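# Raise the bonnet until it stays open, then release

## Task

Lift the bonnet all the way open so that it props itself up without support, then release it and move the grippers away; a bonnet that stays up only because the robot holds it does not count.

## Robot and tools

Robot: two arms, left_arm and right_arm, each ending in a parallel gripper. The fingers point along the gripper's own +z axis and close along its y axis. The reported end_effector_position is the point between the finger pads, roughly 1 cm short of the tips.

World frame (used in every state line): origin on the table surface midway between the arms, +z up, +x reaching out over the table, left_arm on the +y side. The names left and right do not match image sides. The state line gives each gripper's position in metres and its orientation as a wxyz quaternion. Printed positions can be a little wrong, more so when an arm is stretched far.

execute_actions takes "actions", a list holding at most one item, and an optional "pictures" boolean. An empty list only reports the current state. An item with "rows" (1 to 15 rows) and "steps" (up to 15, default 15) is a motion; each step lasts 1/30 s, one row per step, the final row repeated if rows run out. An item with only "steps" (up to 300) is a wait counted from the previous result. A rejected call does nothing.

A row is one list of 14 numbers, each between -1 and 1, covering both arms even if one stays still: left_arm dx, dy, dz, rx, ry, rz, opening, then right_arm in that same order. dx to rz are an offset, expressed in that gripper's own axes, from the gripper's pose in the most recent result that reported it (before any such result, and for later calls within one reply, from where it is when the action begins). Each row is measured from that same reference, not from the preceding row. Scale: 1.0 equals 0.6 m of travel or 180 degrees of turn; rx, ry, rz form a single rotation vector. So all zeros means return to the reference pose, not stay idle. The opening is absolute, not an offset: +1 is fully open (0.094 m), -1 fully shut.

move takes "target", a single 14-number row laid out and scaled exactly as above (offsets in each gripper's axes from its last reported pose), plus an optional "speed" in m/s from 0.002 to 0.5 (default 0.25; turning capped at twice that in rad/s). Both grippers travel straight lines that finish together, lasting 0.5 to 10 s; anything longer is cut off at 10 s short of the target. Paths ignore obstacles and the other arm, grippers can lag, drift or overshoot speed near full reach, and openings are sent at the start. Its result adds a "move:" line with the ending (done, off_target, moving, held, fault), any limits (paced = pose clipped; held = a check blocked some steps, after which the arm may lurch faster) and each gripper's distance to its target. If only one arm is named, the other finished fine.

wait takes "seconds" (0 to 10) and sends nothing new. zoom_image takes "camera" (cam_high, cam_low, cam_left_wrist, cam_right_wrist) and "region" [x0, y0, x1, y1] in pixels from the top-left, at most 504 by 504.

Control details: each step the commanded pose is clipped to 70 mm and 16 degrees from the measured pose, and position takes priority over orientation. Friction may leave a gripper up to about 31 mm off, and tiny commands may not move it. After an action ends an arm only continues to its last clipped pose, so read the result and send the remainder. A "Hand target" line shows where the controller is driving. "pose unreachable" and HELD mark commands the clearance check altered or blocked. Joint limits (rad): waist -2.618 to 3.054, shoulder and elbow 0 to 3.142, wrist pitch and yaw -1.571 to 1.571, wrist roll -2.094 to 2.094. To keep an arm still, in the first call of a reply send the offset back to its desired pose, and zeros afterwards.

grip_measured reports finger opening on the command scale; readings may be off by about 1 mm. To hold something, command roughly 0.03 below grip_measured (less for a lighter hold). Pads exert about 50 to 62 N, less on very thin parts.

The simulation runs on while you think and write, so long replies let time pass. Holding loads heats motors: MOTOR HOT appears from 75 °C, 90 °C stops that arm for 10 s, and 100 °C makes it go limp and drop. Keep holds brief.

Avoid: arms colliding or pushing on each other, fast impacts, pressing far past a contact, dropping or slamming the bonnet, and knocking anything off the table. A loose object may occasionally be nudged by the scene. Move smoothly.

Each tool is called after "Request:" as a command line: name --argument value for each argument, lists and objects as JSON in quotes; but a table of rows of numbers goes row by row, as --pt "numbers of a row", without its own name.

Reference images:

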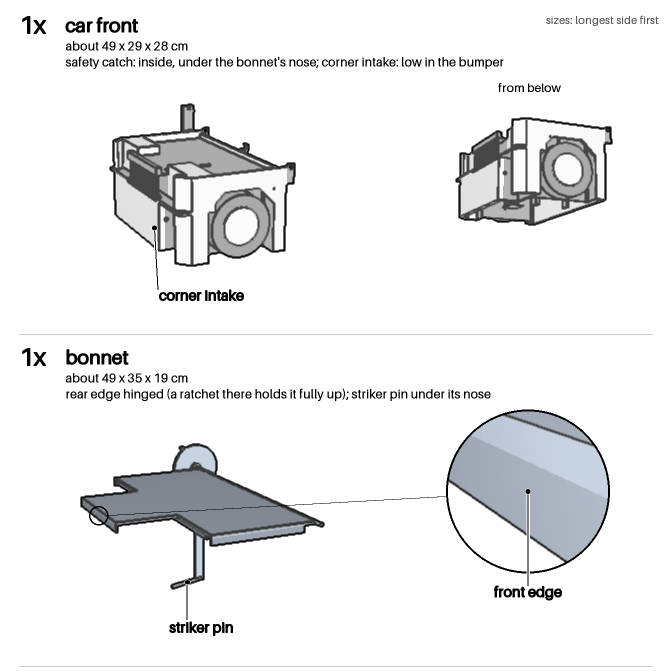

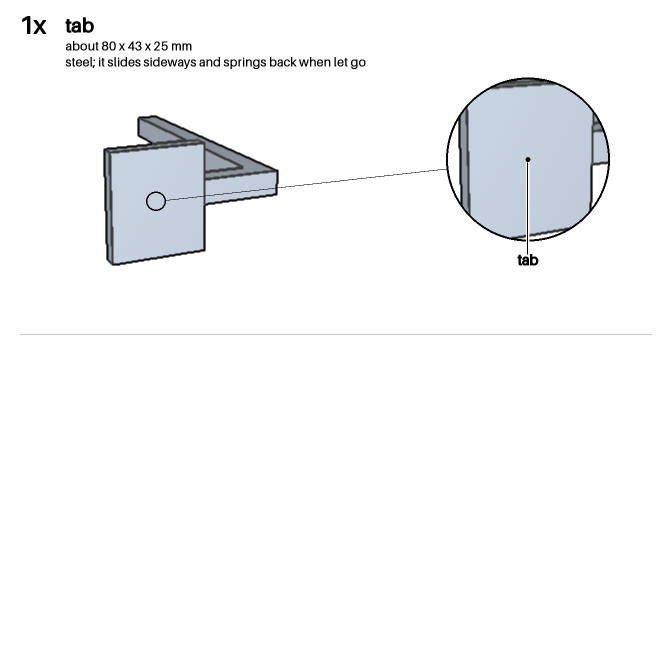

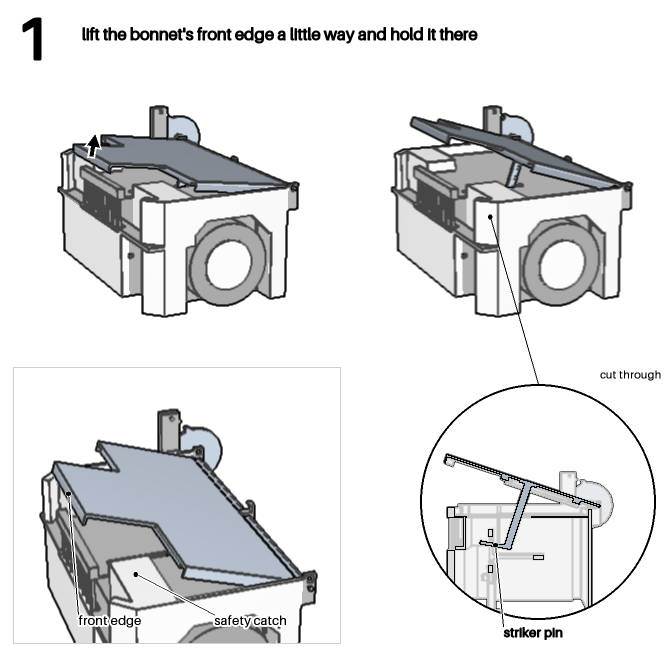

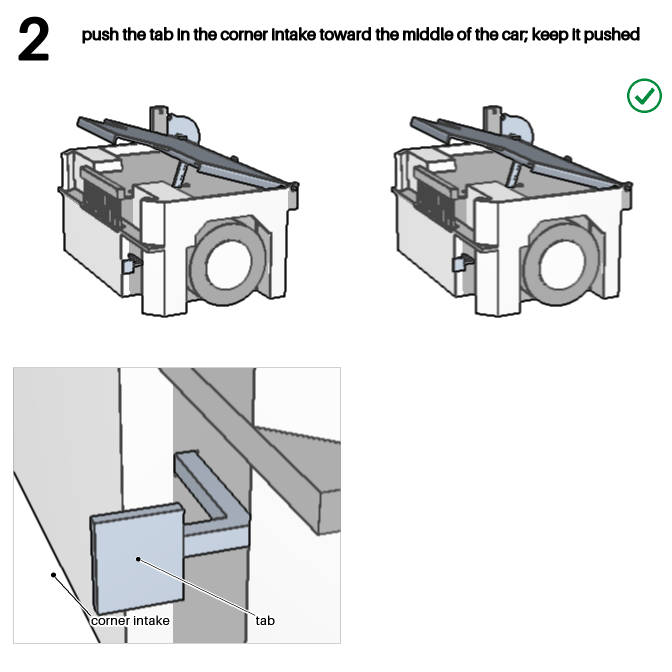

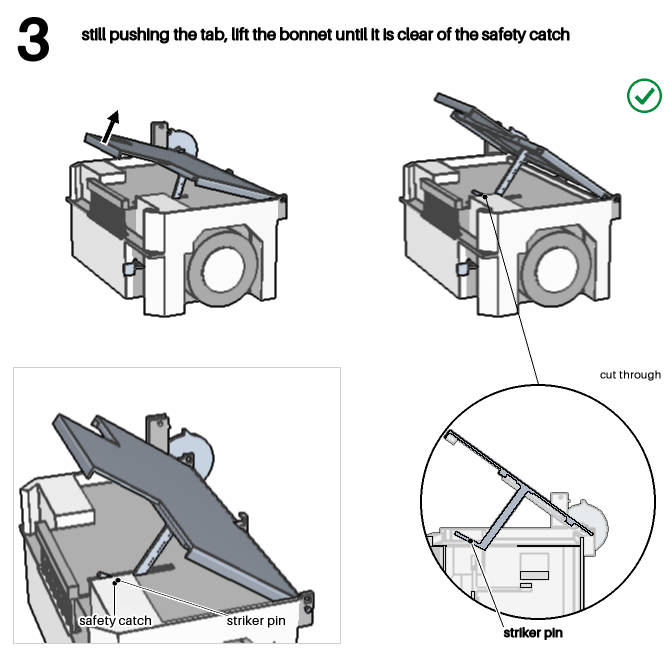

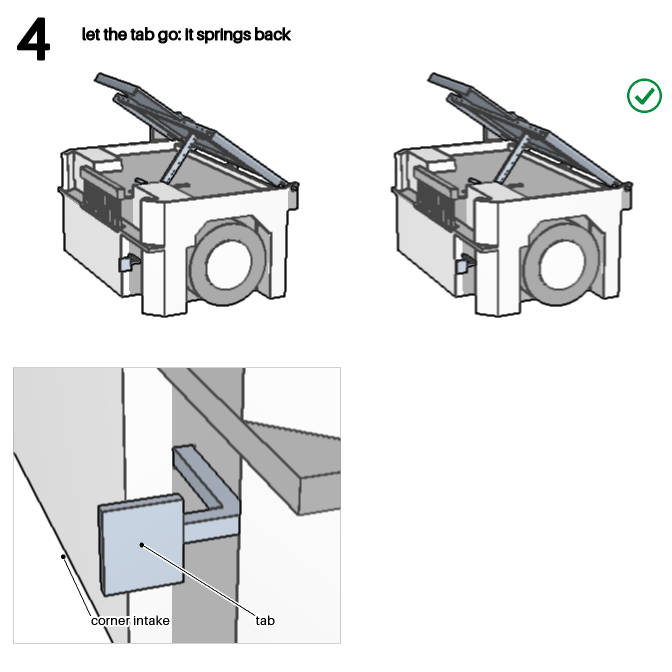

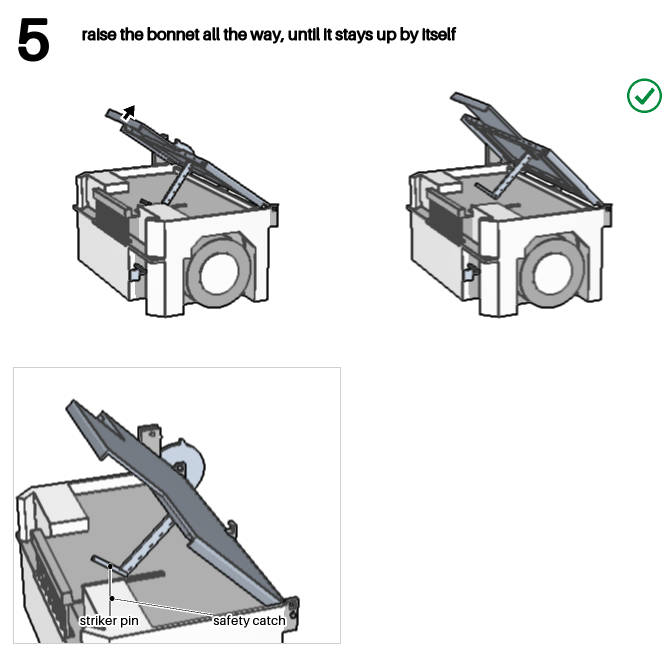

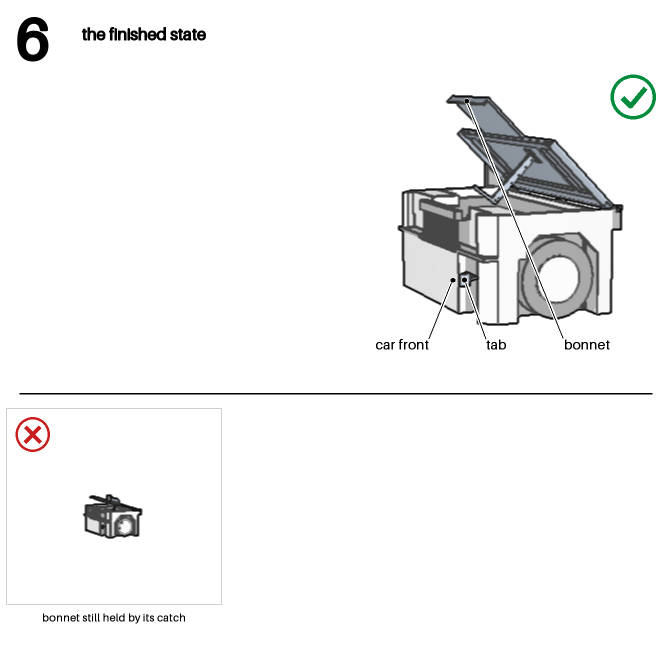

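## Session

I'll start by looking at the current state of the scene.

Request:
execute_actions --actions '[]'

Scene clock: 0.00 s of 5340.00 s.
left_arm: end_effector_position=(+0.1995, +0.1272, +0.1994) grip_measured=+1.000 end_effector_quat_wxyz=(+0.037, +0.914, +0.399, +0.068) | right_arm: end_effector_position=(+0.1660, +0.0202, +0.1390) grip_measured=+1.000 end_effector_quat_wxyz=(-0.112, -0.207, +0.666, +0.708)
Joint positions: left_arm=[-1.031  1.4    1.437 -1.503 -0.114  1.416  0.094] | right_arm=[ 0.753  2.07   0.785  1.382 -1.273  1.519  0.094]
Joint velocities: left_arm=[ 0.002 -0.002  0.017  0.007 -0.037 -0.007  0.   ] | right_arm=[-0.012 -0.017 -0.012  0.007 -0.037 -0.007  0.   ]
Hand target (left_arm): +0.199, +0.127, +0.199; +0.037, +0.914, +0.399, +0.068
Hand target (right_arm): +0.166, +0.020, +0.139; -0.112, -0.207, +0.666, +0.708

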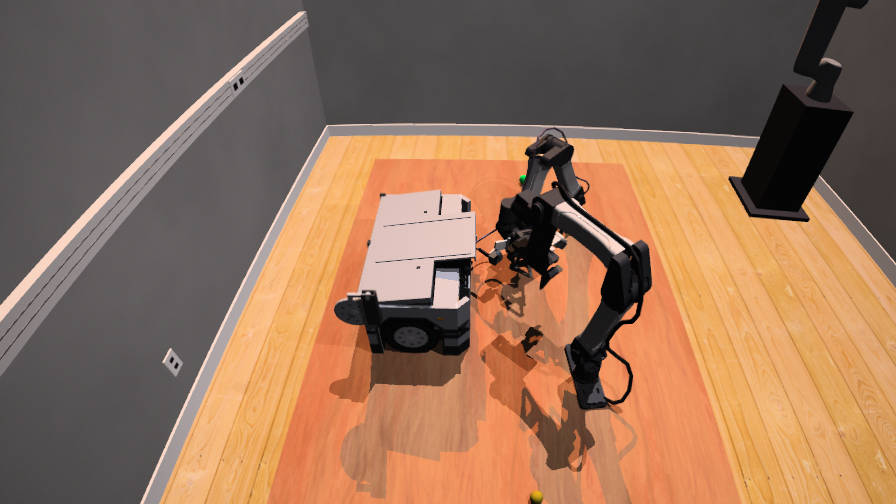

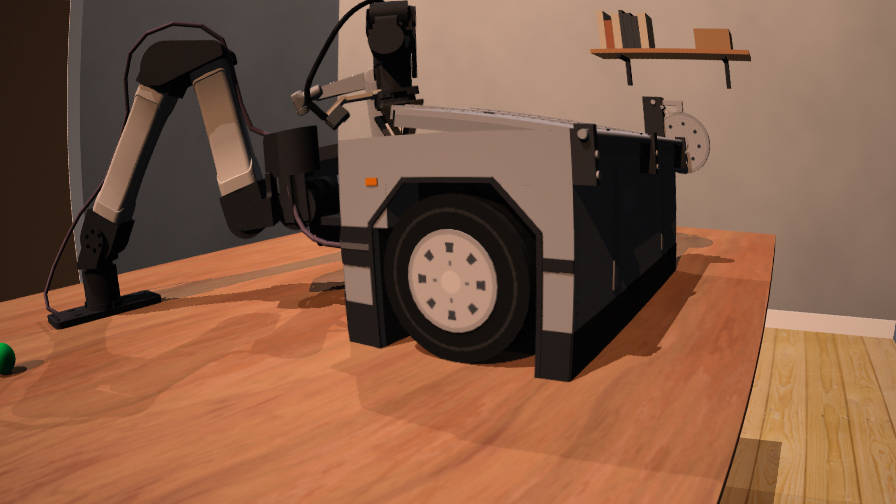

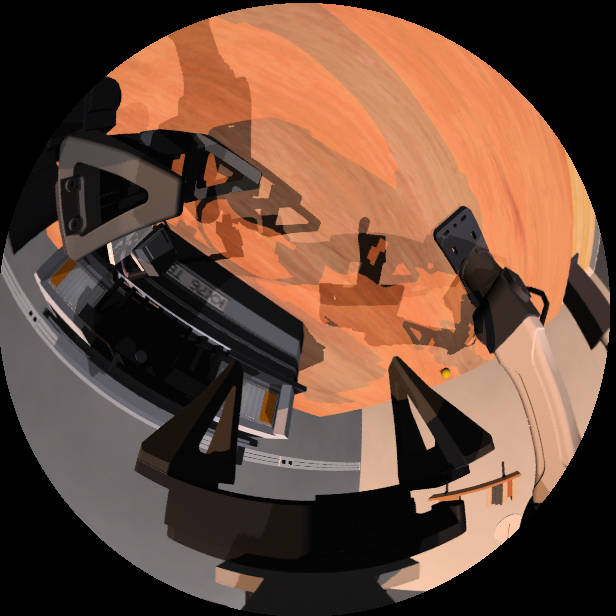

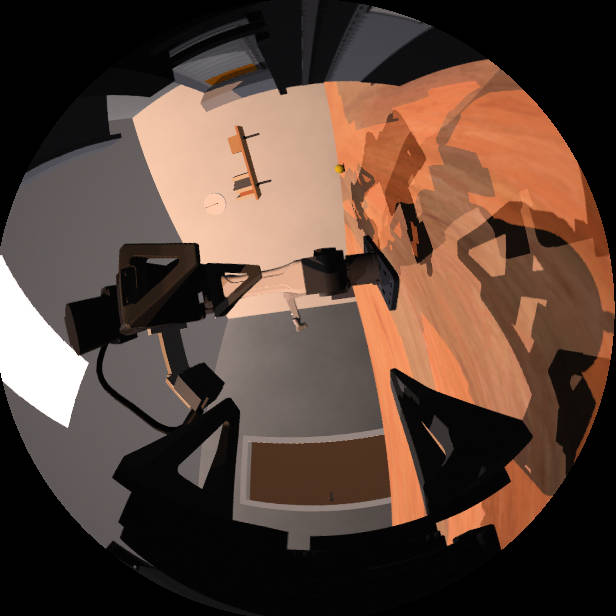

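Request:
zoom_image --camera "cam_high" --region '[320, 120, 680, 420]'

Request:
zoom_image --camera "cam_left_wrist" --region '[0, 100, 400, 460]'

Request:
zoom_image --camera "cam_low" --region '[250, 0, 750, 400]'

Region (320, 120, 680, 420) of cam_high's 896x504 image, scaled by 1.400, with more detail than that image has.

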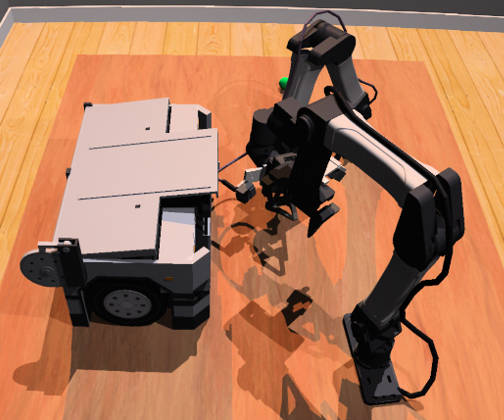

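Region (0, 100, 400, 460) of cam_left_wrist's 616x616 image, scaled by 1.260, with more detail than that image has; it fills the top 454 rows of this view, and the rest is white.

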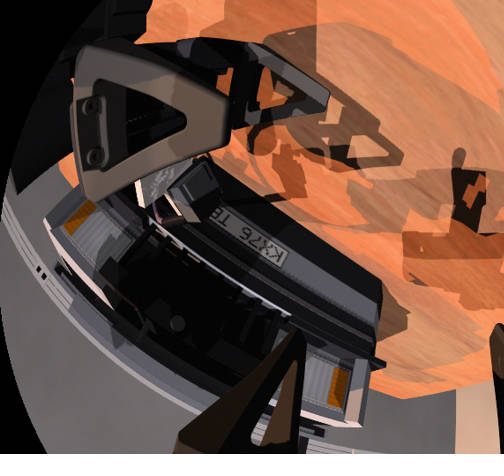

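Region (250, 0, 750, 400) of cam_low's 896x504 image, scaled by 1.008, with more detail than that image has; it fills the top 403 rows of this view, and the rest is white.

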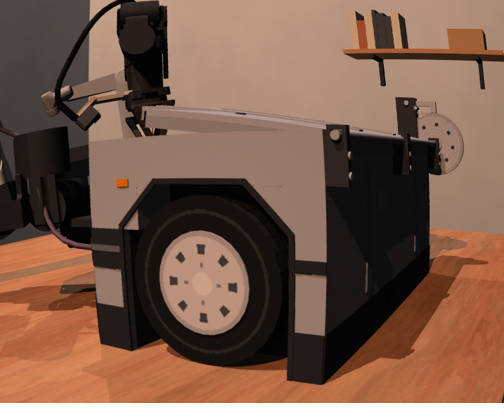

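Request:
zoom_image --camera "cam_high" --region '[330, 180, 500, 360]'

Request:
zoom_image --camera "cam_right_wrist" --region '[60, 0, 500, 200]'

Request:
zoom_image --camera "cam_left_wrist" --region '[20, 200, 220, 400]'

Region (330, 180, 500, 360) of cam_high's 896x504 image, scaled by 2.800, with more detail than that image has.

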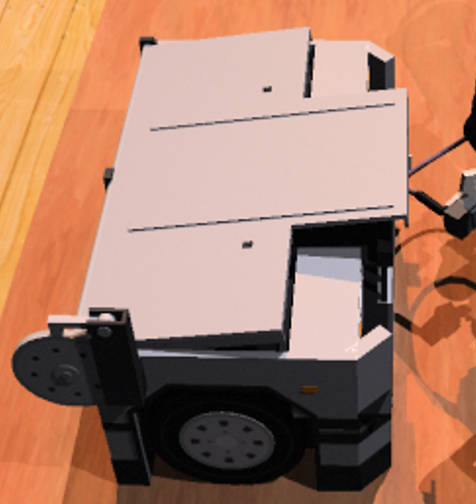

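Region (60, 0, 500, 200) of cam_right_wrist's 616x616 image, scaled by 1.145, with more detail than that image has; it fills the top 229 rows of this view, and the rest is white.

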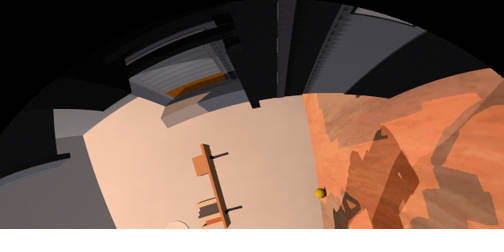

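Region (20, 200, 220, 400) of cam_left_wrist's 616x616 image, scaled by 2.520, with more detail than that image has.

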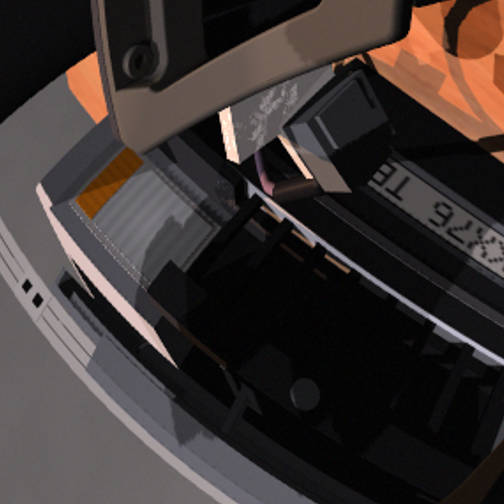

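Request:
zoom_image --camera "cam_low" --region '[320, 70, 520, 190]'

Request:
zoom_image --camera "cam_low" --region '[550, 70, 750, 210]'

Request:
zoom_image --camera "cam_high" --region '[420, 180, 580, 320]'

Region (320, 70, 520, 190) of cam_low's 896x504 image, scaled by 2.520, with more detail than that image has; it fills the top 302 rows of this view, and the rest is white.

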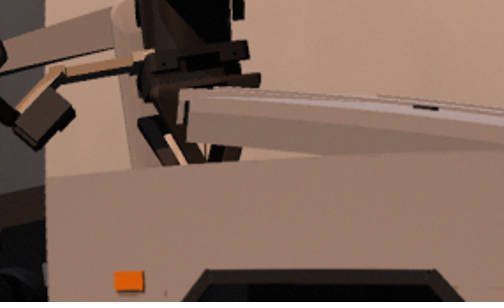

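Region (550, 70, 750, 210) of cam_low's 896x504 image, scaled by 2.520, with more detail than that image has; it fills the top 353 rows of this view, and the rest is white.

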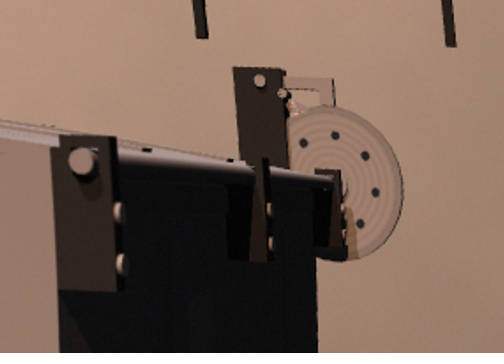

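Region (420, 180, 580, 320) of cam_high's 896x504 image, scaled by 3.150, with more detail than that image has; it fills the top 441 rows of this view, and the rest is white.

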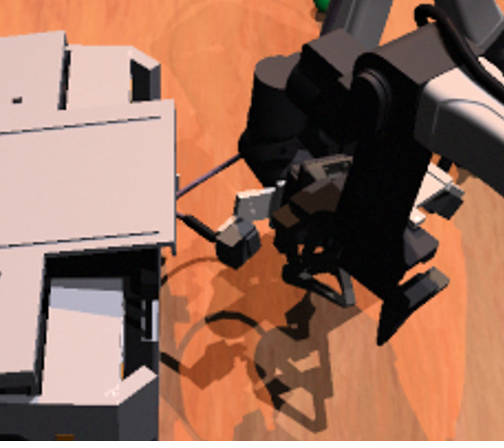

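Request:
move --target '[0.0297, 0.1000, -0.0534, -0.4107, -0.3177, -0.4943, 0.0, 0.0782, 0.0254, -0.4435, 0.4830, -0.2675, -0.2302, -1.0]' --speed 0.3

Scene clock: 124.57 s of 5340.00 s.
left_arm: end_effector_position=(+0.2500, +0.1023, +0.2563) grip_measured=+0.001 end_effector_quat_wxyz=(+0.698, +0.145, +0.680, -0.168) | right_arm: end_effector_position=(+0.2439, -0.2357, +0.1545) grip_measured=-0.992 end_effector_quat_wxyz=(+0.529, -0.142, +0.831, +0.097)
Joint positions: left_arm=[-1.258  0.718  0.321  0.438 -0.689  0.001  0.047] | right_arm=[ 0.649  0.7    0.363 -0.115  0.272  0.142  0.   ]
Joint velocities: left_arm=[-0.007 -0.002 -0.002  0.022  0.022 -0.081  0.001] | right_arm=[ 0.017  0.007 -0.007 -0.081 -0.007  0.051  0.001]
Hand target (left_arm): +0.250, +0.100, +0.240; +0.689, +0.154, +0.691, -0.157
Hand target (right_arm): +0.240, -0.237, +0.145; +0.525, -0.148, +0.833, +0.092
Off the commanded pose (left_arm): 0.016 m, 2 deg.
Off the commanded pose (right_arm): 0.016 m, 1 deg.
After step 90, 117.00 s passed at rest.
move: off_target (left_arm, right_arm)
camera_calibration (this result's frames):
cam_left_wrist: T_world_to_cam=[[-0.41435, -0.90978, -0.0247961, 0.210167], [-0.555152, 0.27424, -0.785238, 0.346773], [0.721194, -0.311598, -0.618698, 0.118493], [0, 0, 0, 1]] pos_world=[0.194138, 0.133029, 0.350822]
cam_right_wrist: T_world_to_cam=[[0.245651, -0.927307, -0.282413, -0.236258], [-0.76384, -0.00579569, -0.645379, 0.336809], [0.596828, 0.374257, -0.709738, 0.148819], [0, 0, 0, 1]] pos_world=[0.226486, -0.272829, 0.25627]

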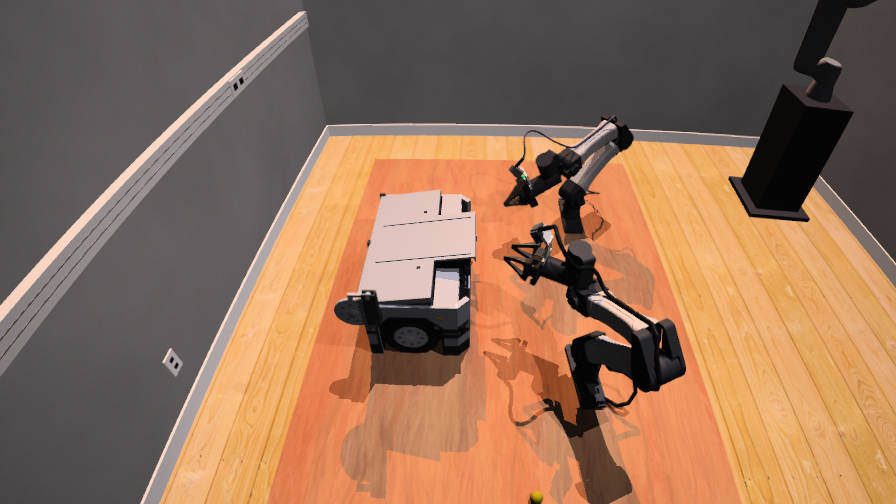

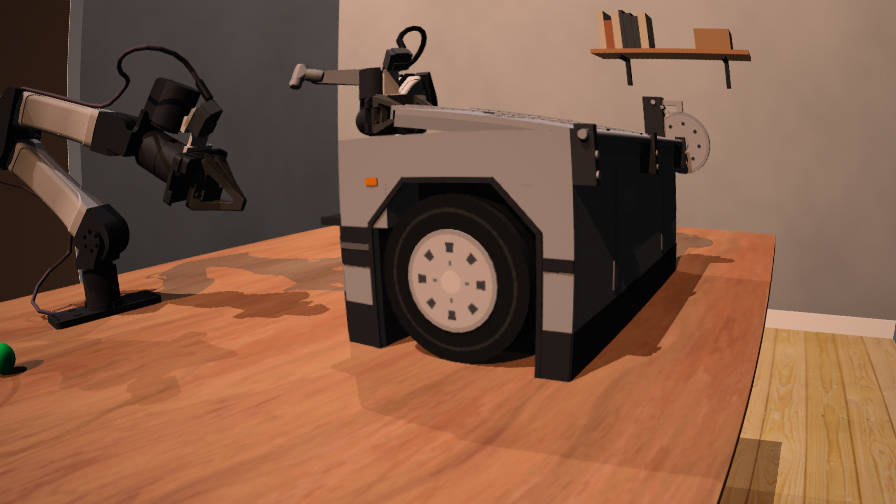

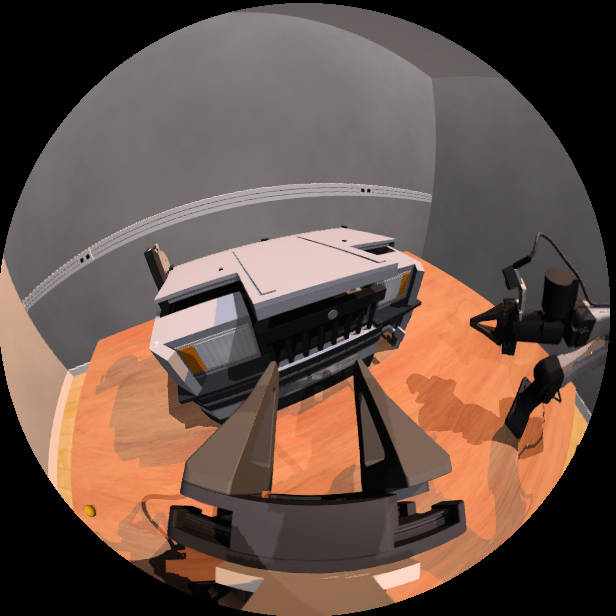

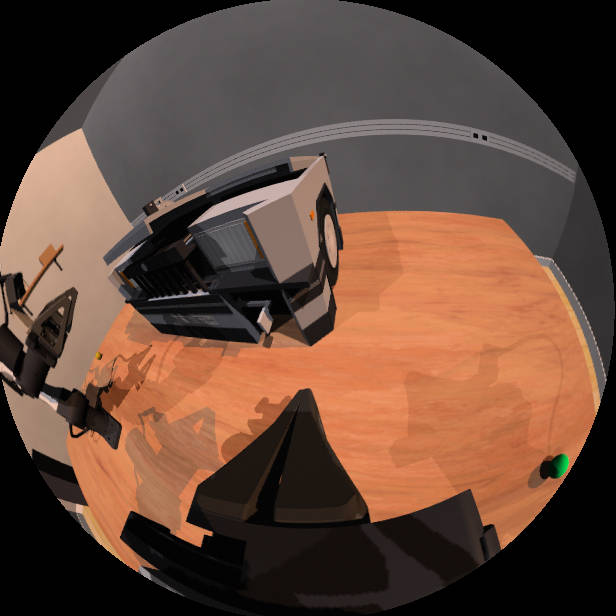

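Request:
zoom_image --camera "cam_right_wrist" --region '[200, 250, 360, 370]'

Request:
zoom_image --camera "cam_left_wrist" --region '[140, 210, 440, 430]'

Request:
zoom_image --camera "cam_right_wrist" --region '[95, 140, 355, 360]'

Request:
zoom_image --camera "cam_left_wrist" --region '[340, 270, 440, 370]'

Region (200, 250, 360, 370) of cam_right_wrist's 616x616 image, scaled by 3.150, with more detail than that image has; it fills the top 378 rows of this view, and the rest is white.

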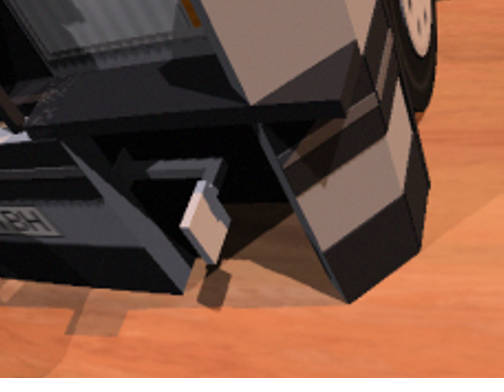

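Region (140, 210, 440, 430) of cam_left_wrist's 616x616 image, scaled by 1.680, with more detail than that image has; it fills the top 370 rows of this view, and the rest is white.

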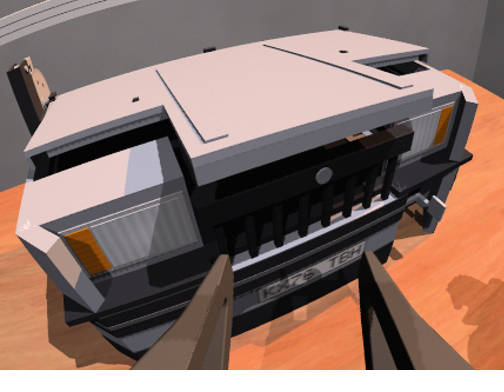

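Region (95, 140, 355, 360) of cam_right_wrist's 616x616 image, scaled by 1.938, with more detail than that image has; it fills the top 426 rows of this view, and the rest is white.

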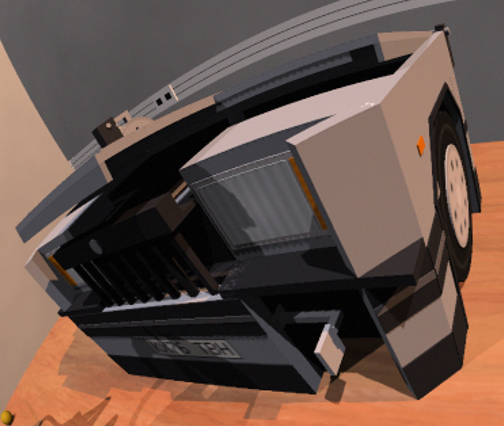

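Region (340, 270, 440, 370) of cam_left_wrist's 616x616 image, scaled by 5.040, with more detail than that image has.

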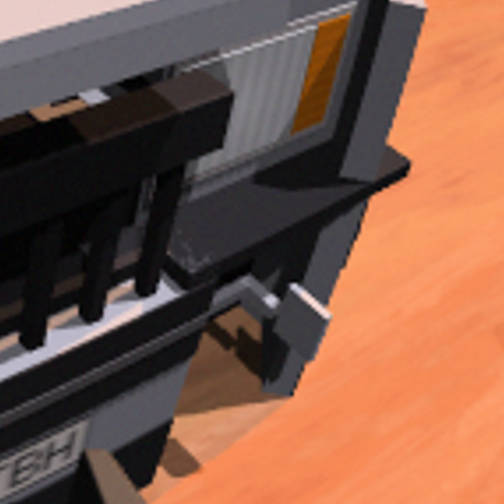

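Request:
zoom_image --camera "cam_right_wrist" --region '[95, 180, 225, 300]'

Request:
zoom_image --camera "cam_left_wrist" --region '[225, 260, 345, 370]'

Request:
zoom_image --camera "cam_high" --region '[420, 180, 560, 340]'

Region (95, 180, 225, 300) of cam_right_wrist's 616x616 image, scaled by 3.877, with more detail than that image has; it fills the top 465 rows of this view, and the rest is white.

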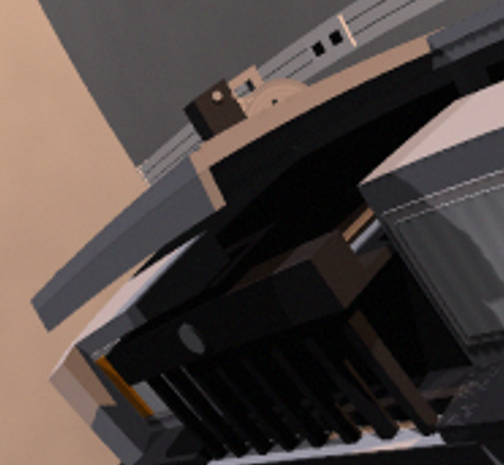

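Region (225, 260, 345, 370) of cam_left_wrist's 616x616 image, scaled by 4.200, with more detail than that image has; it fills the top 462 rows of this view, and the rest is white.

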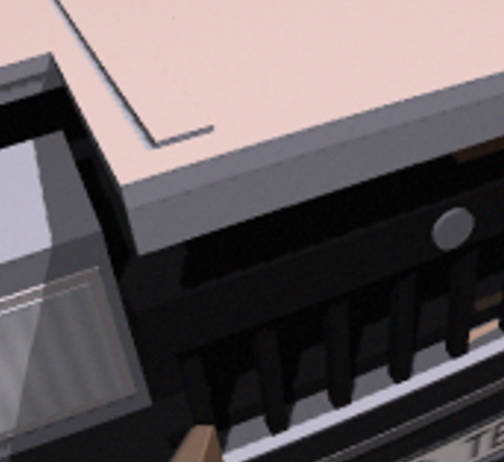

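Region (420, 180, 560, 340) of cam_high's 896x504 image, scaled by 3.150, with more detail than that image has; it fills the left 441 columns of this view, and the rest is white.

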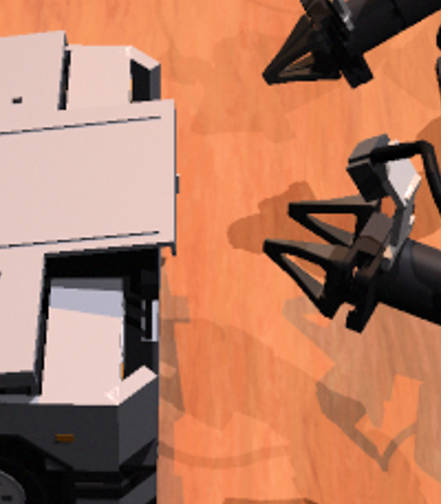

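Request:
move --target '[0.0671, 0.0002, 0.1000, -0.0755, 0.0092, 0.0095, -0.3, 0.0398, 0.0370, 0.1980, -0.1003, 0.0010, -0.0505, -1.0]' --speed 0.15

Scene clock: 246.40 s of 5340.00 s.
left_arm: end_effector_position=(+0.2997, +0.0768, +0.2160) grip_measured=-0.299 end_effector_quat_wxyz=(+0.702, +0.081, +0.703, -0.079) | right_arm: end_effector_position=(+0.3219, -0.1838, +0.0796) grip_measured=-0.992 end_effector_quat_wxyz=(+0.504, -0.288, +0.793, +0.183)
Joint positions: left_arm=[-1.22   1.249  0.384  0.863 -0.87   0.001  0.033] | right_arm=[ 0.389  1.495  0.392  0.646 -0.276 -0.134  0.   ]
Joint velocities: left_arm=[ 0.012  0.007  0.017 -0.022 -0.007  0.037  0.   ] | right_arm=[ 0.012 -0.007 -0.007  0.037 -0.066 -0.022  0.001]
Hand target (left_arm): +0.305, +0.076, +0.218; +0.704, +0.074, +0.703, -0.073
Hand target (right_arm): +0.328, -0.183, +0.081; +0.507, -0.289, +0.791, +0.182
Off the commanded pose (left_arm): 0.006 m, 1 deg.
Off the commanded pose (right_arm): 0.008 m, 0 deg.
After step 90, 117.00 s passed at rest.
move: done
camera_calibration (this result's frames):
cam_left_wrist: T_world_to_cam=[[-0.20859, -0.976548, -0.0533277, 0.156206], [-0.621566, 0.17447, -0.763686, 0.372644], [0.75508, -0.12615, -0.643382, 0.0307235], [0, 0, 0, 1]] pos_world=[0.241007, 0.091403, 0.31268]
cam_right_wrist: T_world_to_cam=[[0.551121, -0.789184, -0.271026, -0.302318], [-0.712085, -0.275501, -0.645782, 0.282069], [0.434973, 0.548897, -0.7138, 0.114202], [0, 0, 0, 1]] pos_world=[0.317796, -0.22356, 0.181736]

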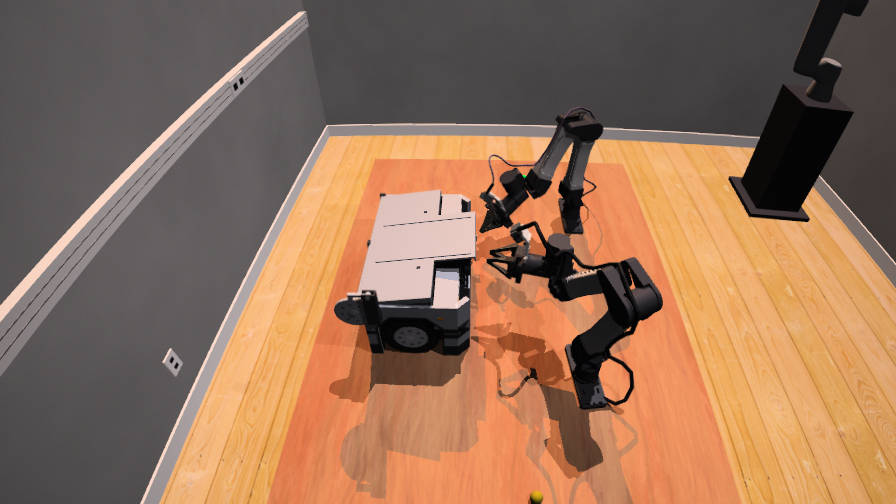

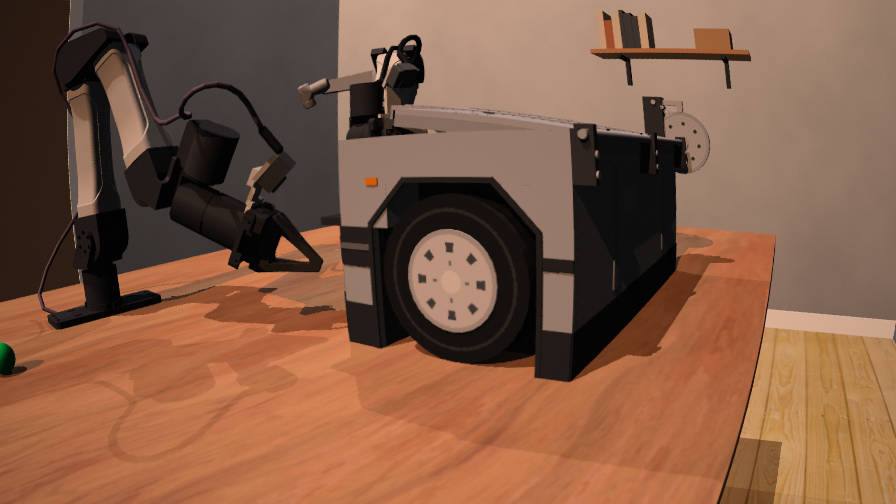

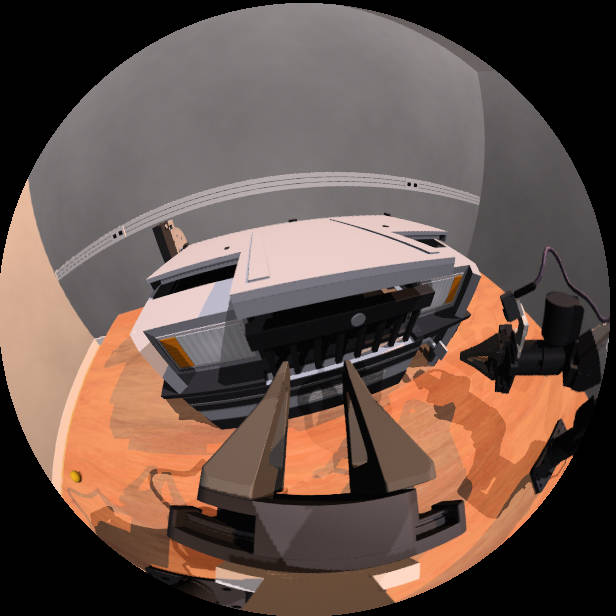

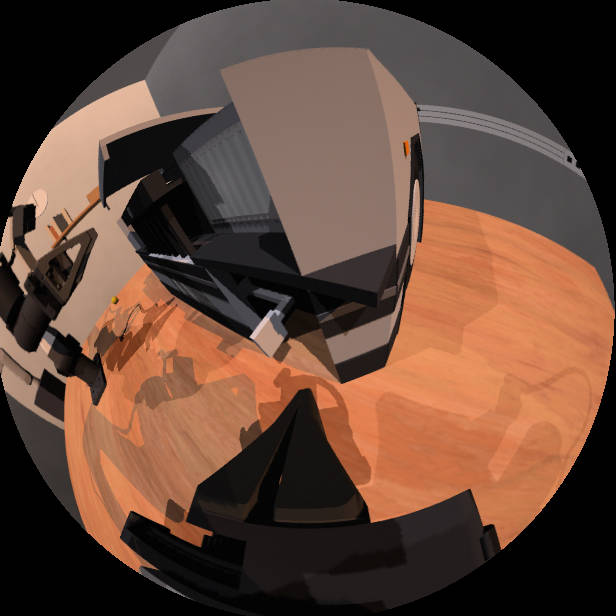

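Request:
zoom_image --camera "cam_right_wrist" --region '[10, 110, 210, 310]'

Request:
zoom_image --camera "cam_right_wrist" --region '[200, 250, 420, 430]'

Request:
zoom_image --camera "cam_left_wrist" --region '[210, 240, 450, 400]'

Request:
zoom_image --camera "cam_left_wrist" --region '[390, 290, 530, 400]'

Region (10, 110, 210, 310) of cam_right_wrist's 616x616 image, scaled by 2.520, with more detail than that image has.

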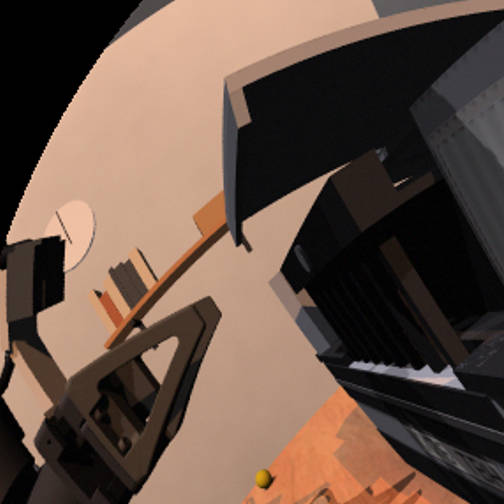

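Region (200, 250, 420, 430) of cam_right_wrist's 616x616 image, scaled by 2.291, with more detail than that image has; it fills the top 412 rows of this view, and the rest is white.

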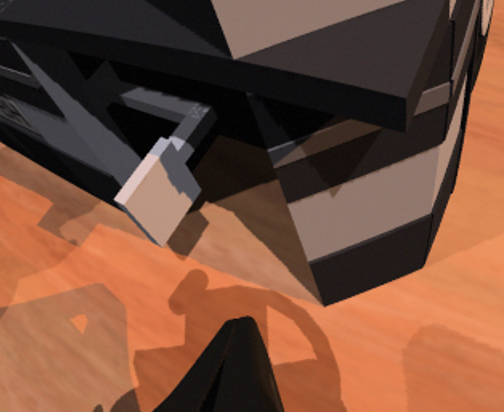

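Region (210, 240, 450, 400) of cam_left_wrist's 616x616 image, scaled by 2.100, with more detail than that image has.

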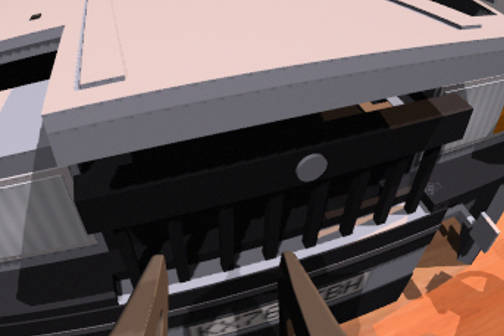

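Region (390, 290, 530, 400) of cam_left_wrist's 616x616 image, scaled by 3.600, with more detail than that image has; it fills the top 396 rows of this view, and the rest is white.

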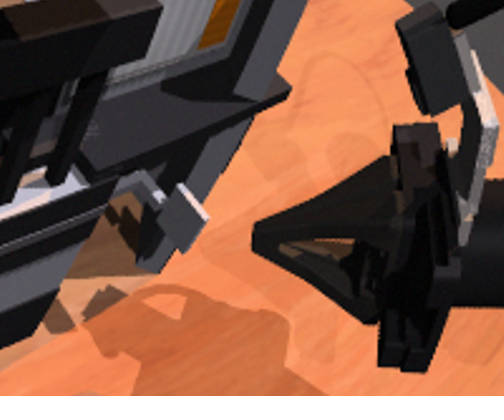

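Request:
move --target '[-0.0317, 0.0, 0.095, 0, 0, 0, -0.3, -0.0381, -0.0026, 0.0423, 0, -0.0556, 0, -1.0]' --speed 0.06

Scene clock: 314.03 s of 5340.00 s.
left_arm: end_effector_position=(+0.3479, +0.0682, +0.2215) grip_measured=-0.299 end_effector_quat_wxyz=(+0.692, +0.092, +0.713, -0.068) | right_arm: end_effector_position=(+0.3444, -0.1694, +0.0897) grip_measured=-0.992 end_effector_quat_wxyz=(+0.573, -0.272, +0.746, +0.203)
Joint positions: left_arm=[-1.063  1.361  0.528  0.788 -0.713  0.001  0.033] | right_arm=[ 0.4    1.697  0.392  1.03  -0.277 -0.087  0.   ]
Joint velocities: left_arm=[ 0.002  0.002 -0.002 -0.037  0.007 -0.11  -0.   ] | right_arm=[ 0.012 -0.012 -0.002  0.007 -0.037 -0.066 -0.   ]
Hand target (left_arm): +0.354, +0.064, +0.235; +0.703, +0.082, +0.702, -0.079
Hand target (right_arm): +0.348, -0.165, +0.089; +0.572, -0.272, +0.746, +0.206
Off the commanded pose (left_arm): 0.016 m, 2 deg.
Off the commanded pose (right_arm): 0.006 m, 1 deg.
After step 90, 62.70 s passed at rest.
move: off_target (left_arm)
camera_calibration (this result's frames):
cam_left_wrist: T_world_to_cam=[[-0.209574, -0.97437, -0.0817418, 0.164569], [-0.641058, 0.200044, -0.740964, 0.408254], [0.738325, -0.102886, -0.666551, 0.00617404], [0, 0, 0, 1]] pos_world=[0.291645, 0.0793171, 0.320069]
cam_right_wrist: T_world_to_cam=[[0.58605, -0.762753, -0.273412, -0.307969], [-0.614885, -0.198893, -0.763124, 0.298699], [0.527695, 0.615345, -0.585566, 0.0715066], [0, 0, 0, 1]] pos_world=[0.326417, -0.219497, 0.185613]

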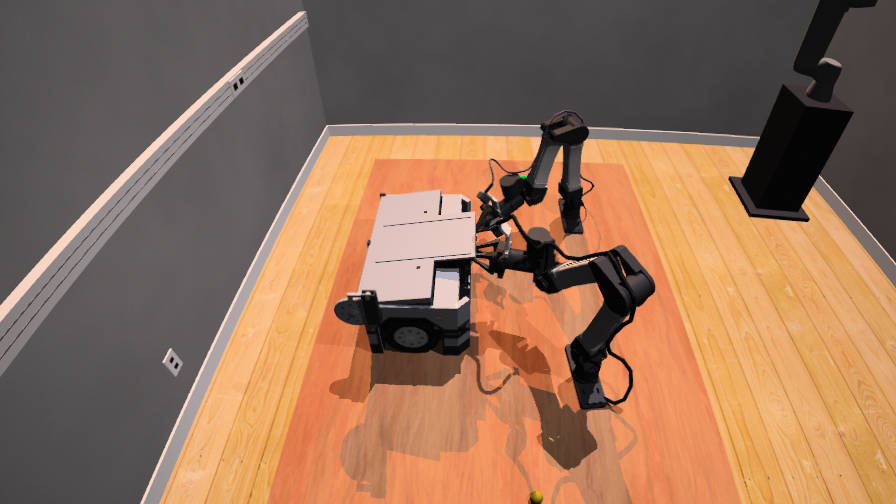

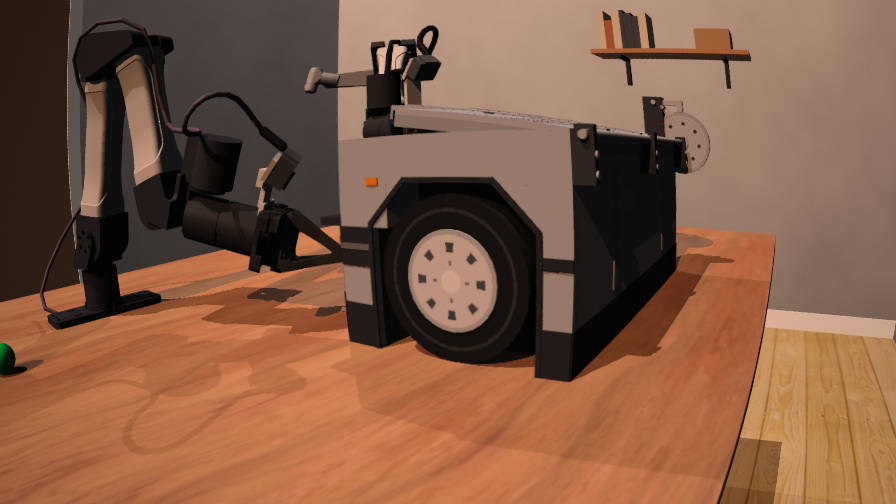

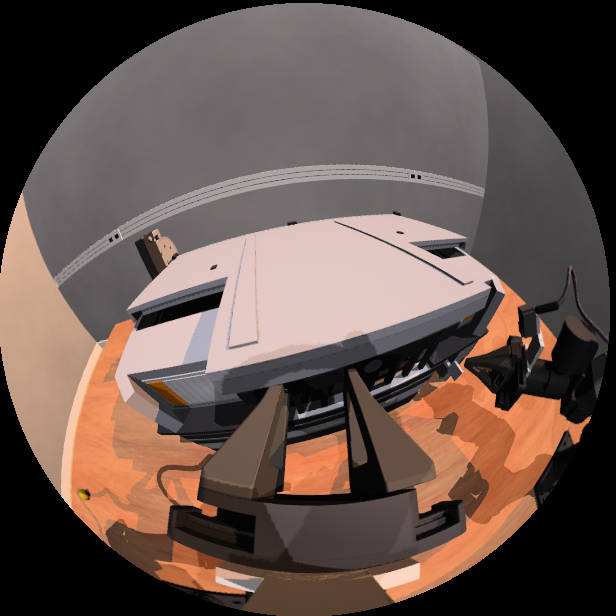

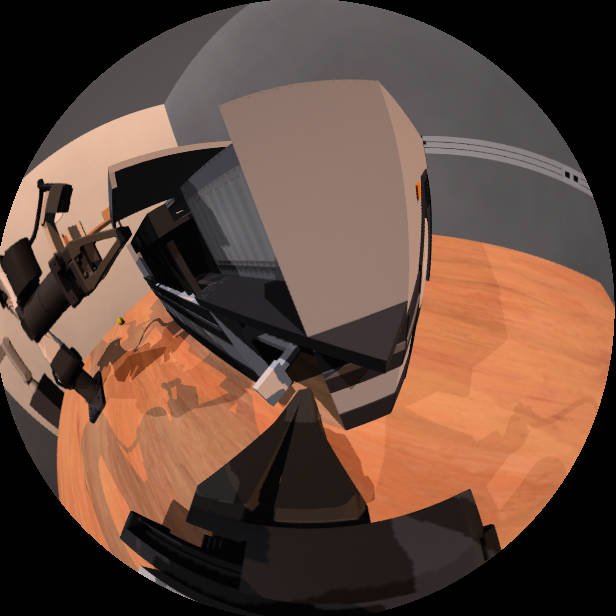

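Request:
zoom_image --camera "cam_right_wrist" --region '[50, 150, 190, 290]'

Request:
zoom_image --camera "cam_right_wrist" --region '[220, 310, 400, 450]'

Request:
zoom_image --camera "cam_left_wrist" --region '[200, 300, 500, 440]'

Region (50, 150, 190, 290) of cam_right_wrist's 616x616 image, scaled by 3.600, with more detail than that image has.

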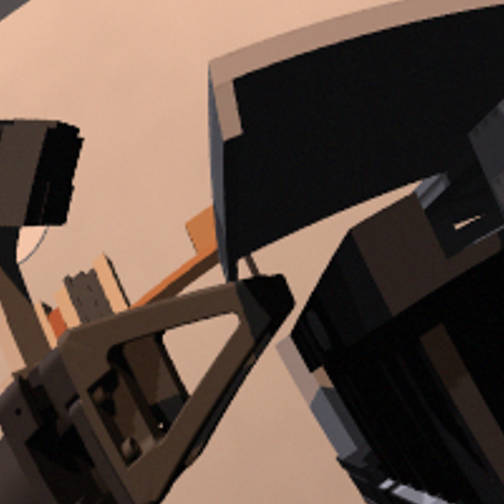

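Region (220, 310, 400, 450) of cam_right_wrist's 616x616 image, scaled by 2.800, with more detail than that image has.

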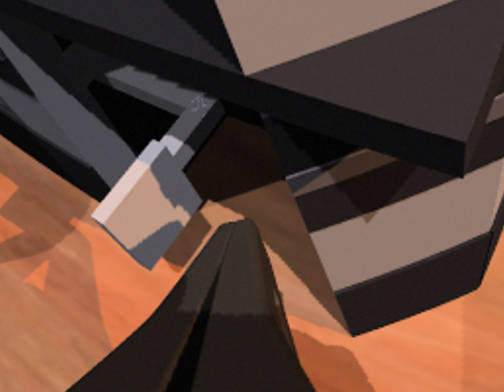

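Region (200, 300, 500, 440) of cam_left_wrist's 616x616 image, scaled by 1.680, with more detail than that image has; it fills the top 235 rows of this view, and the rest is white.

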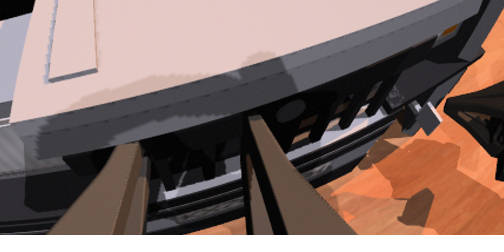

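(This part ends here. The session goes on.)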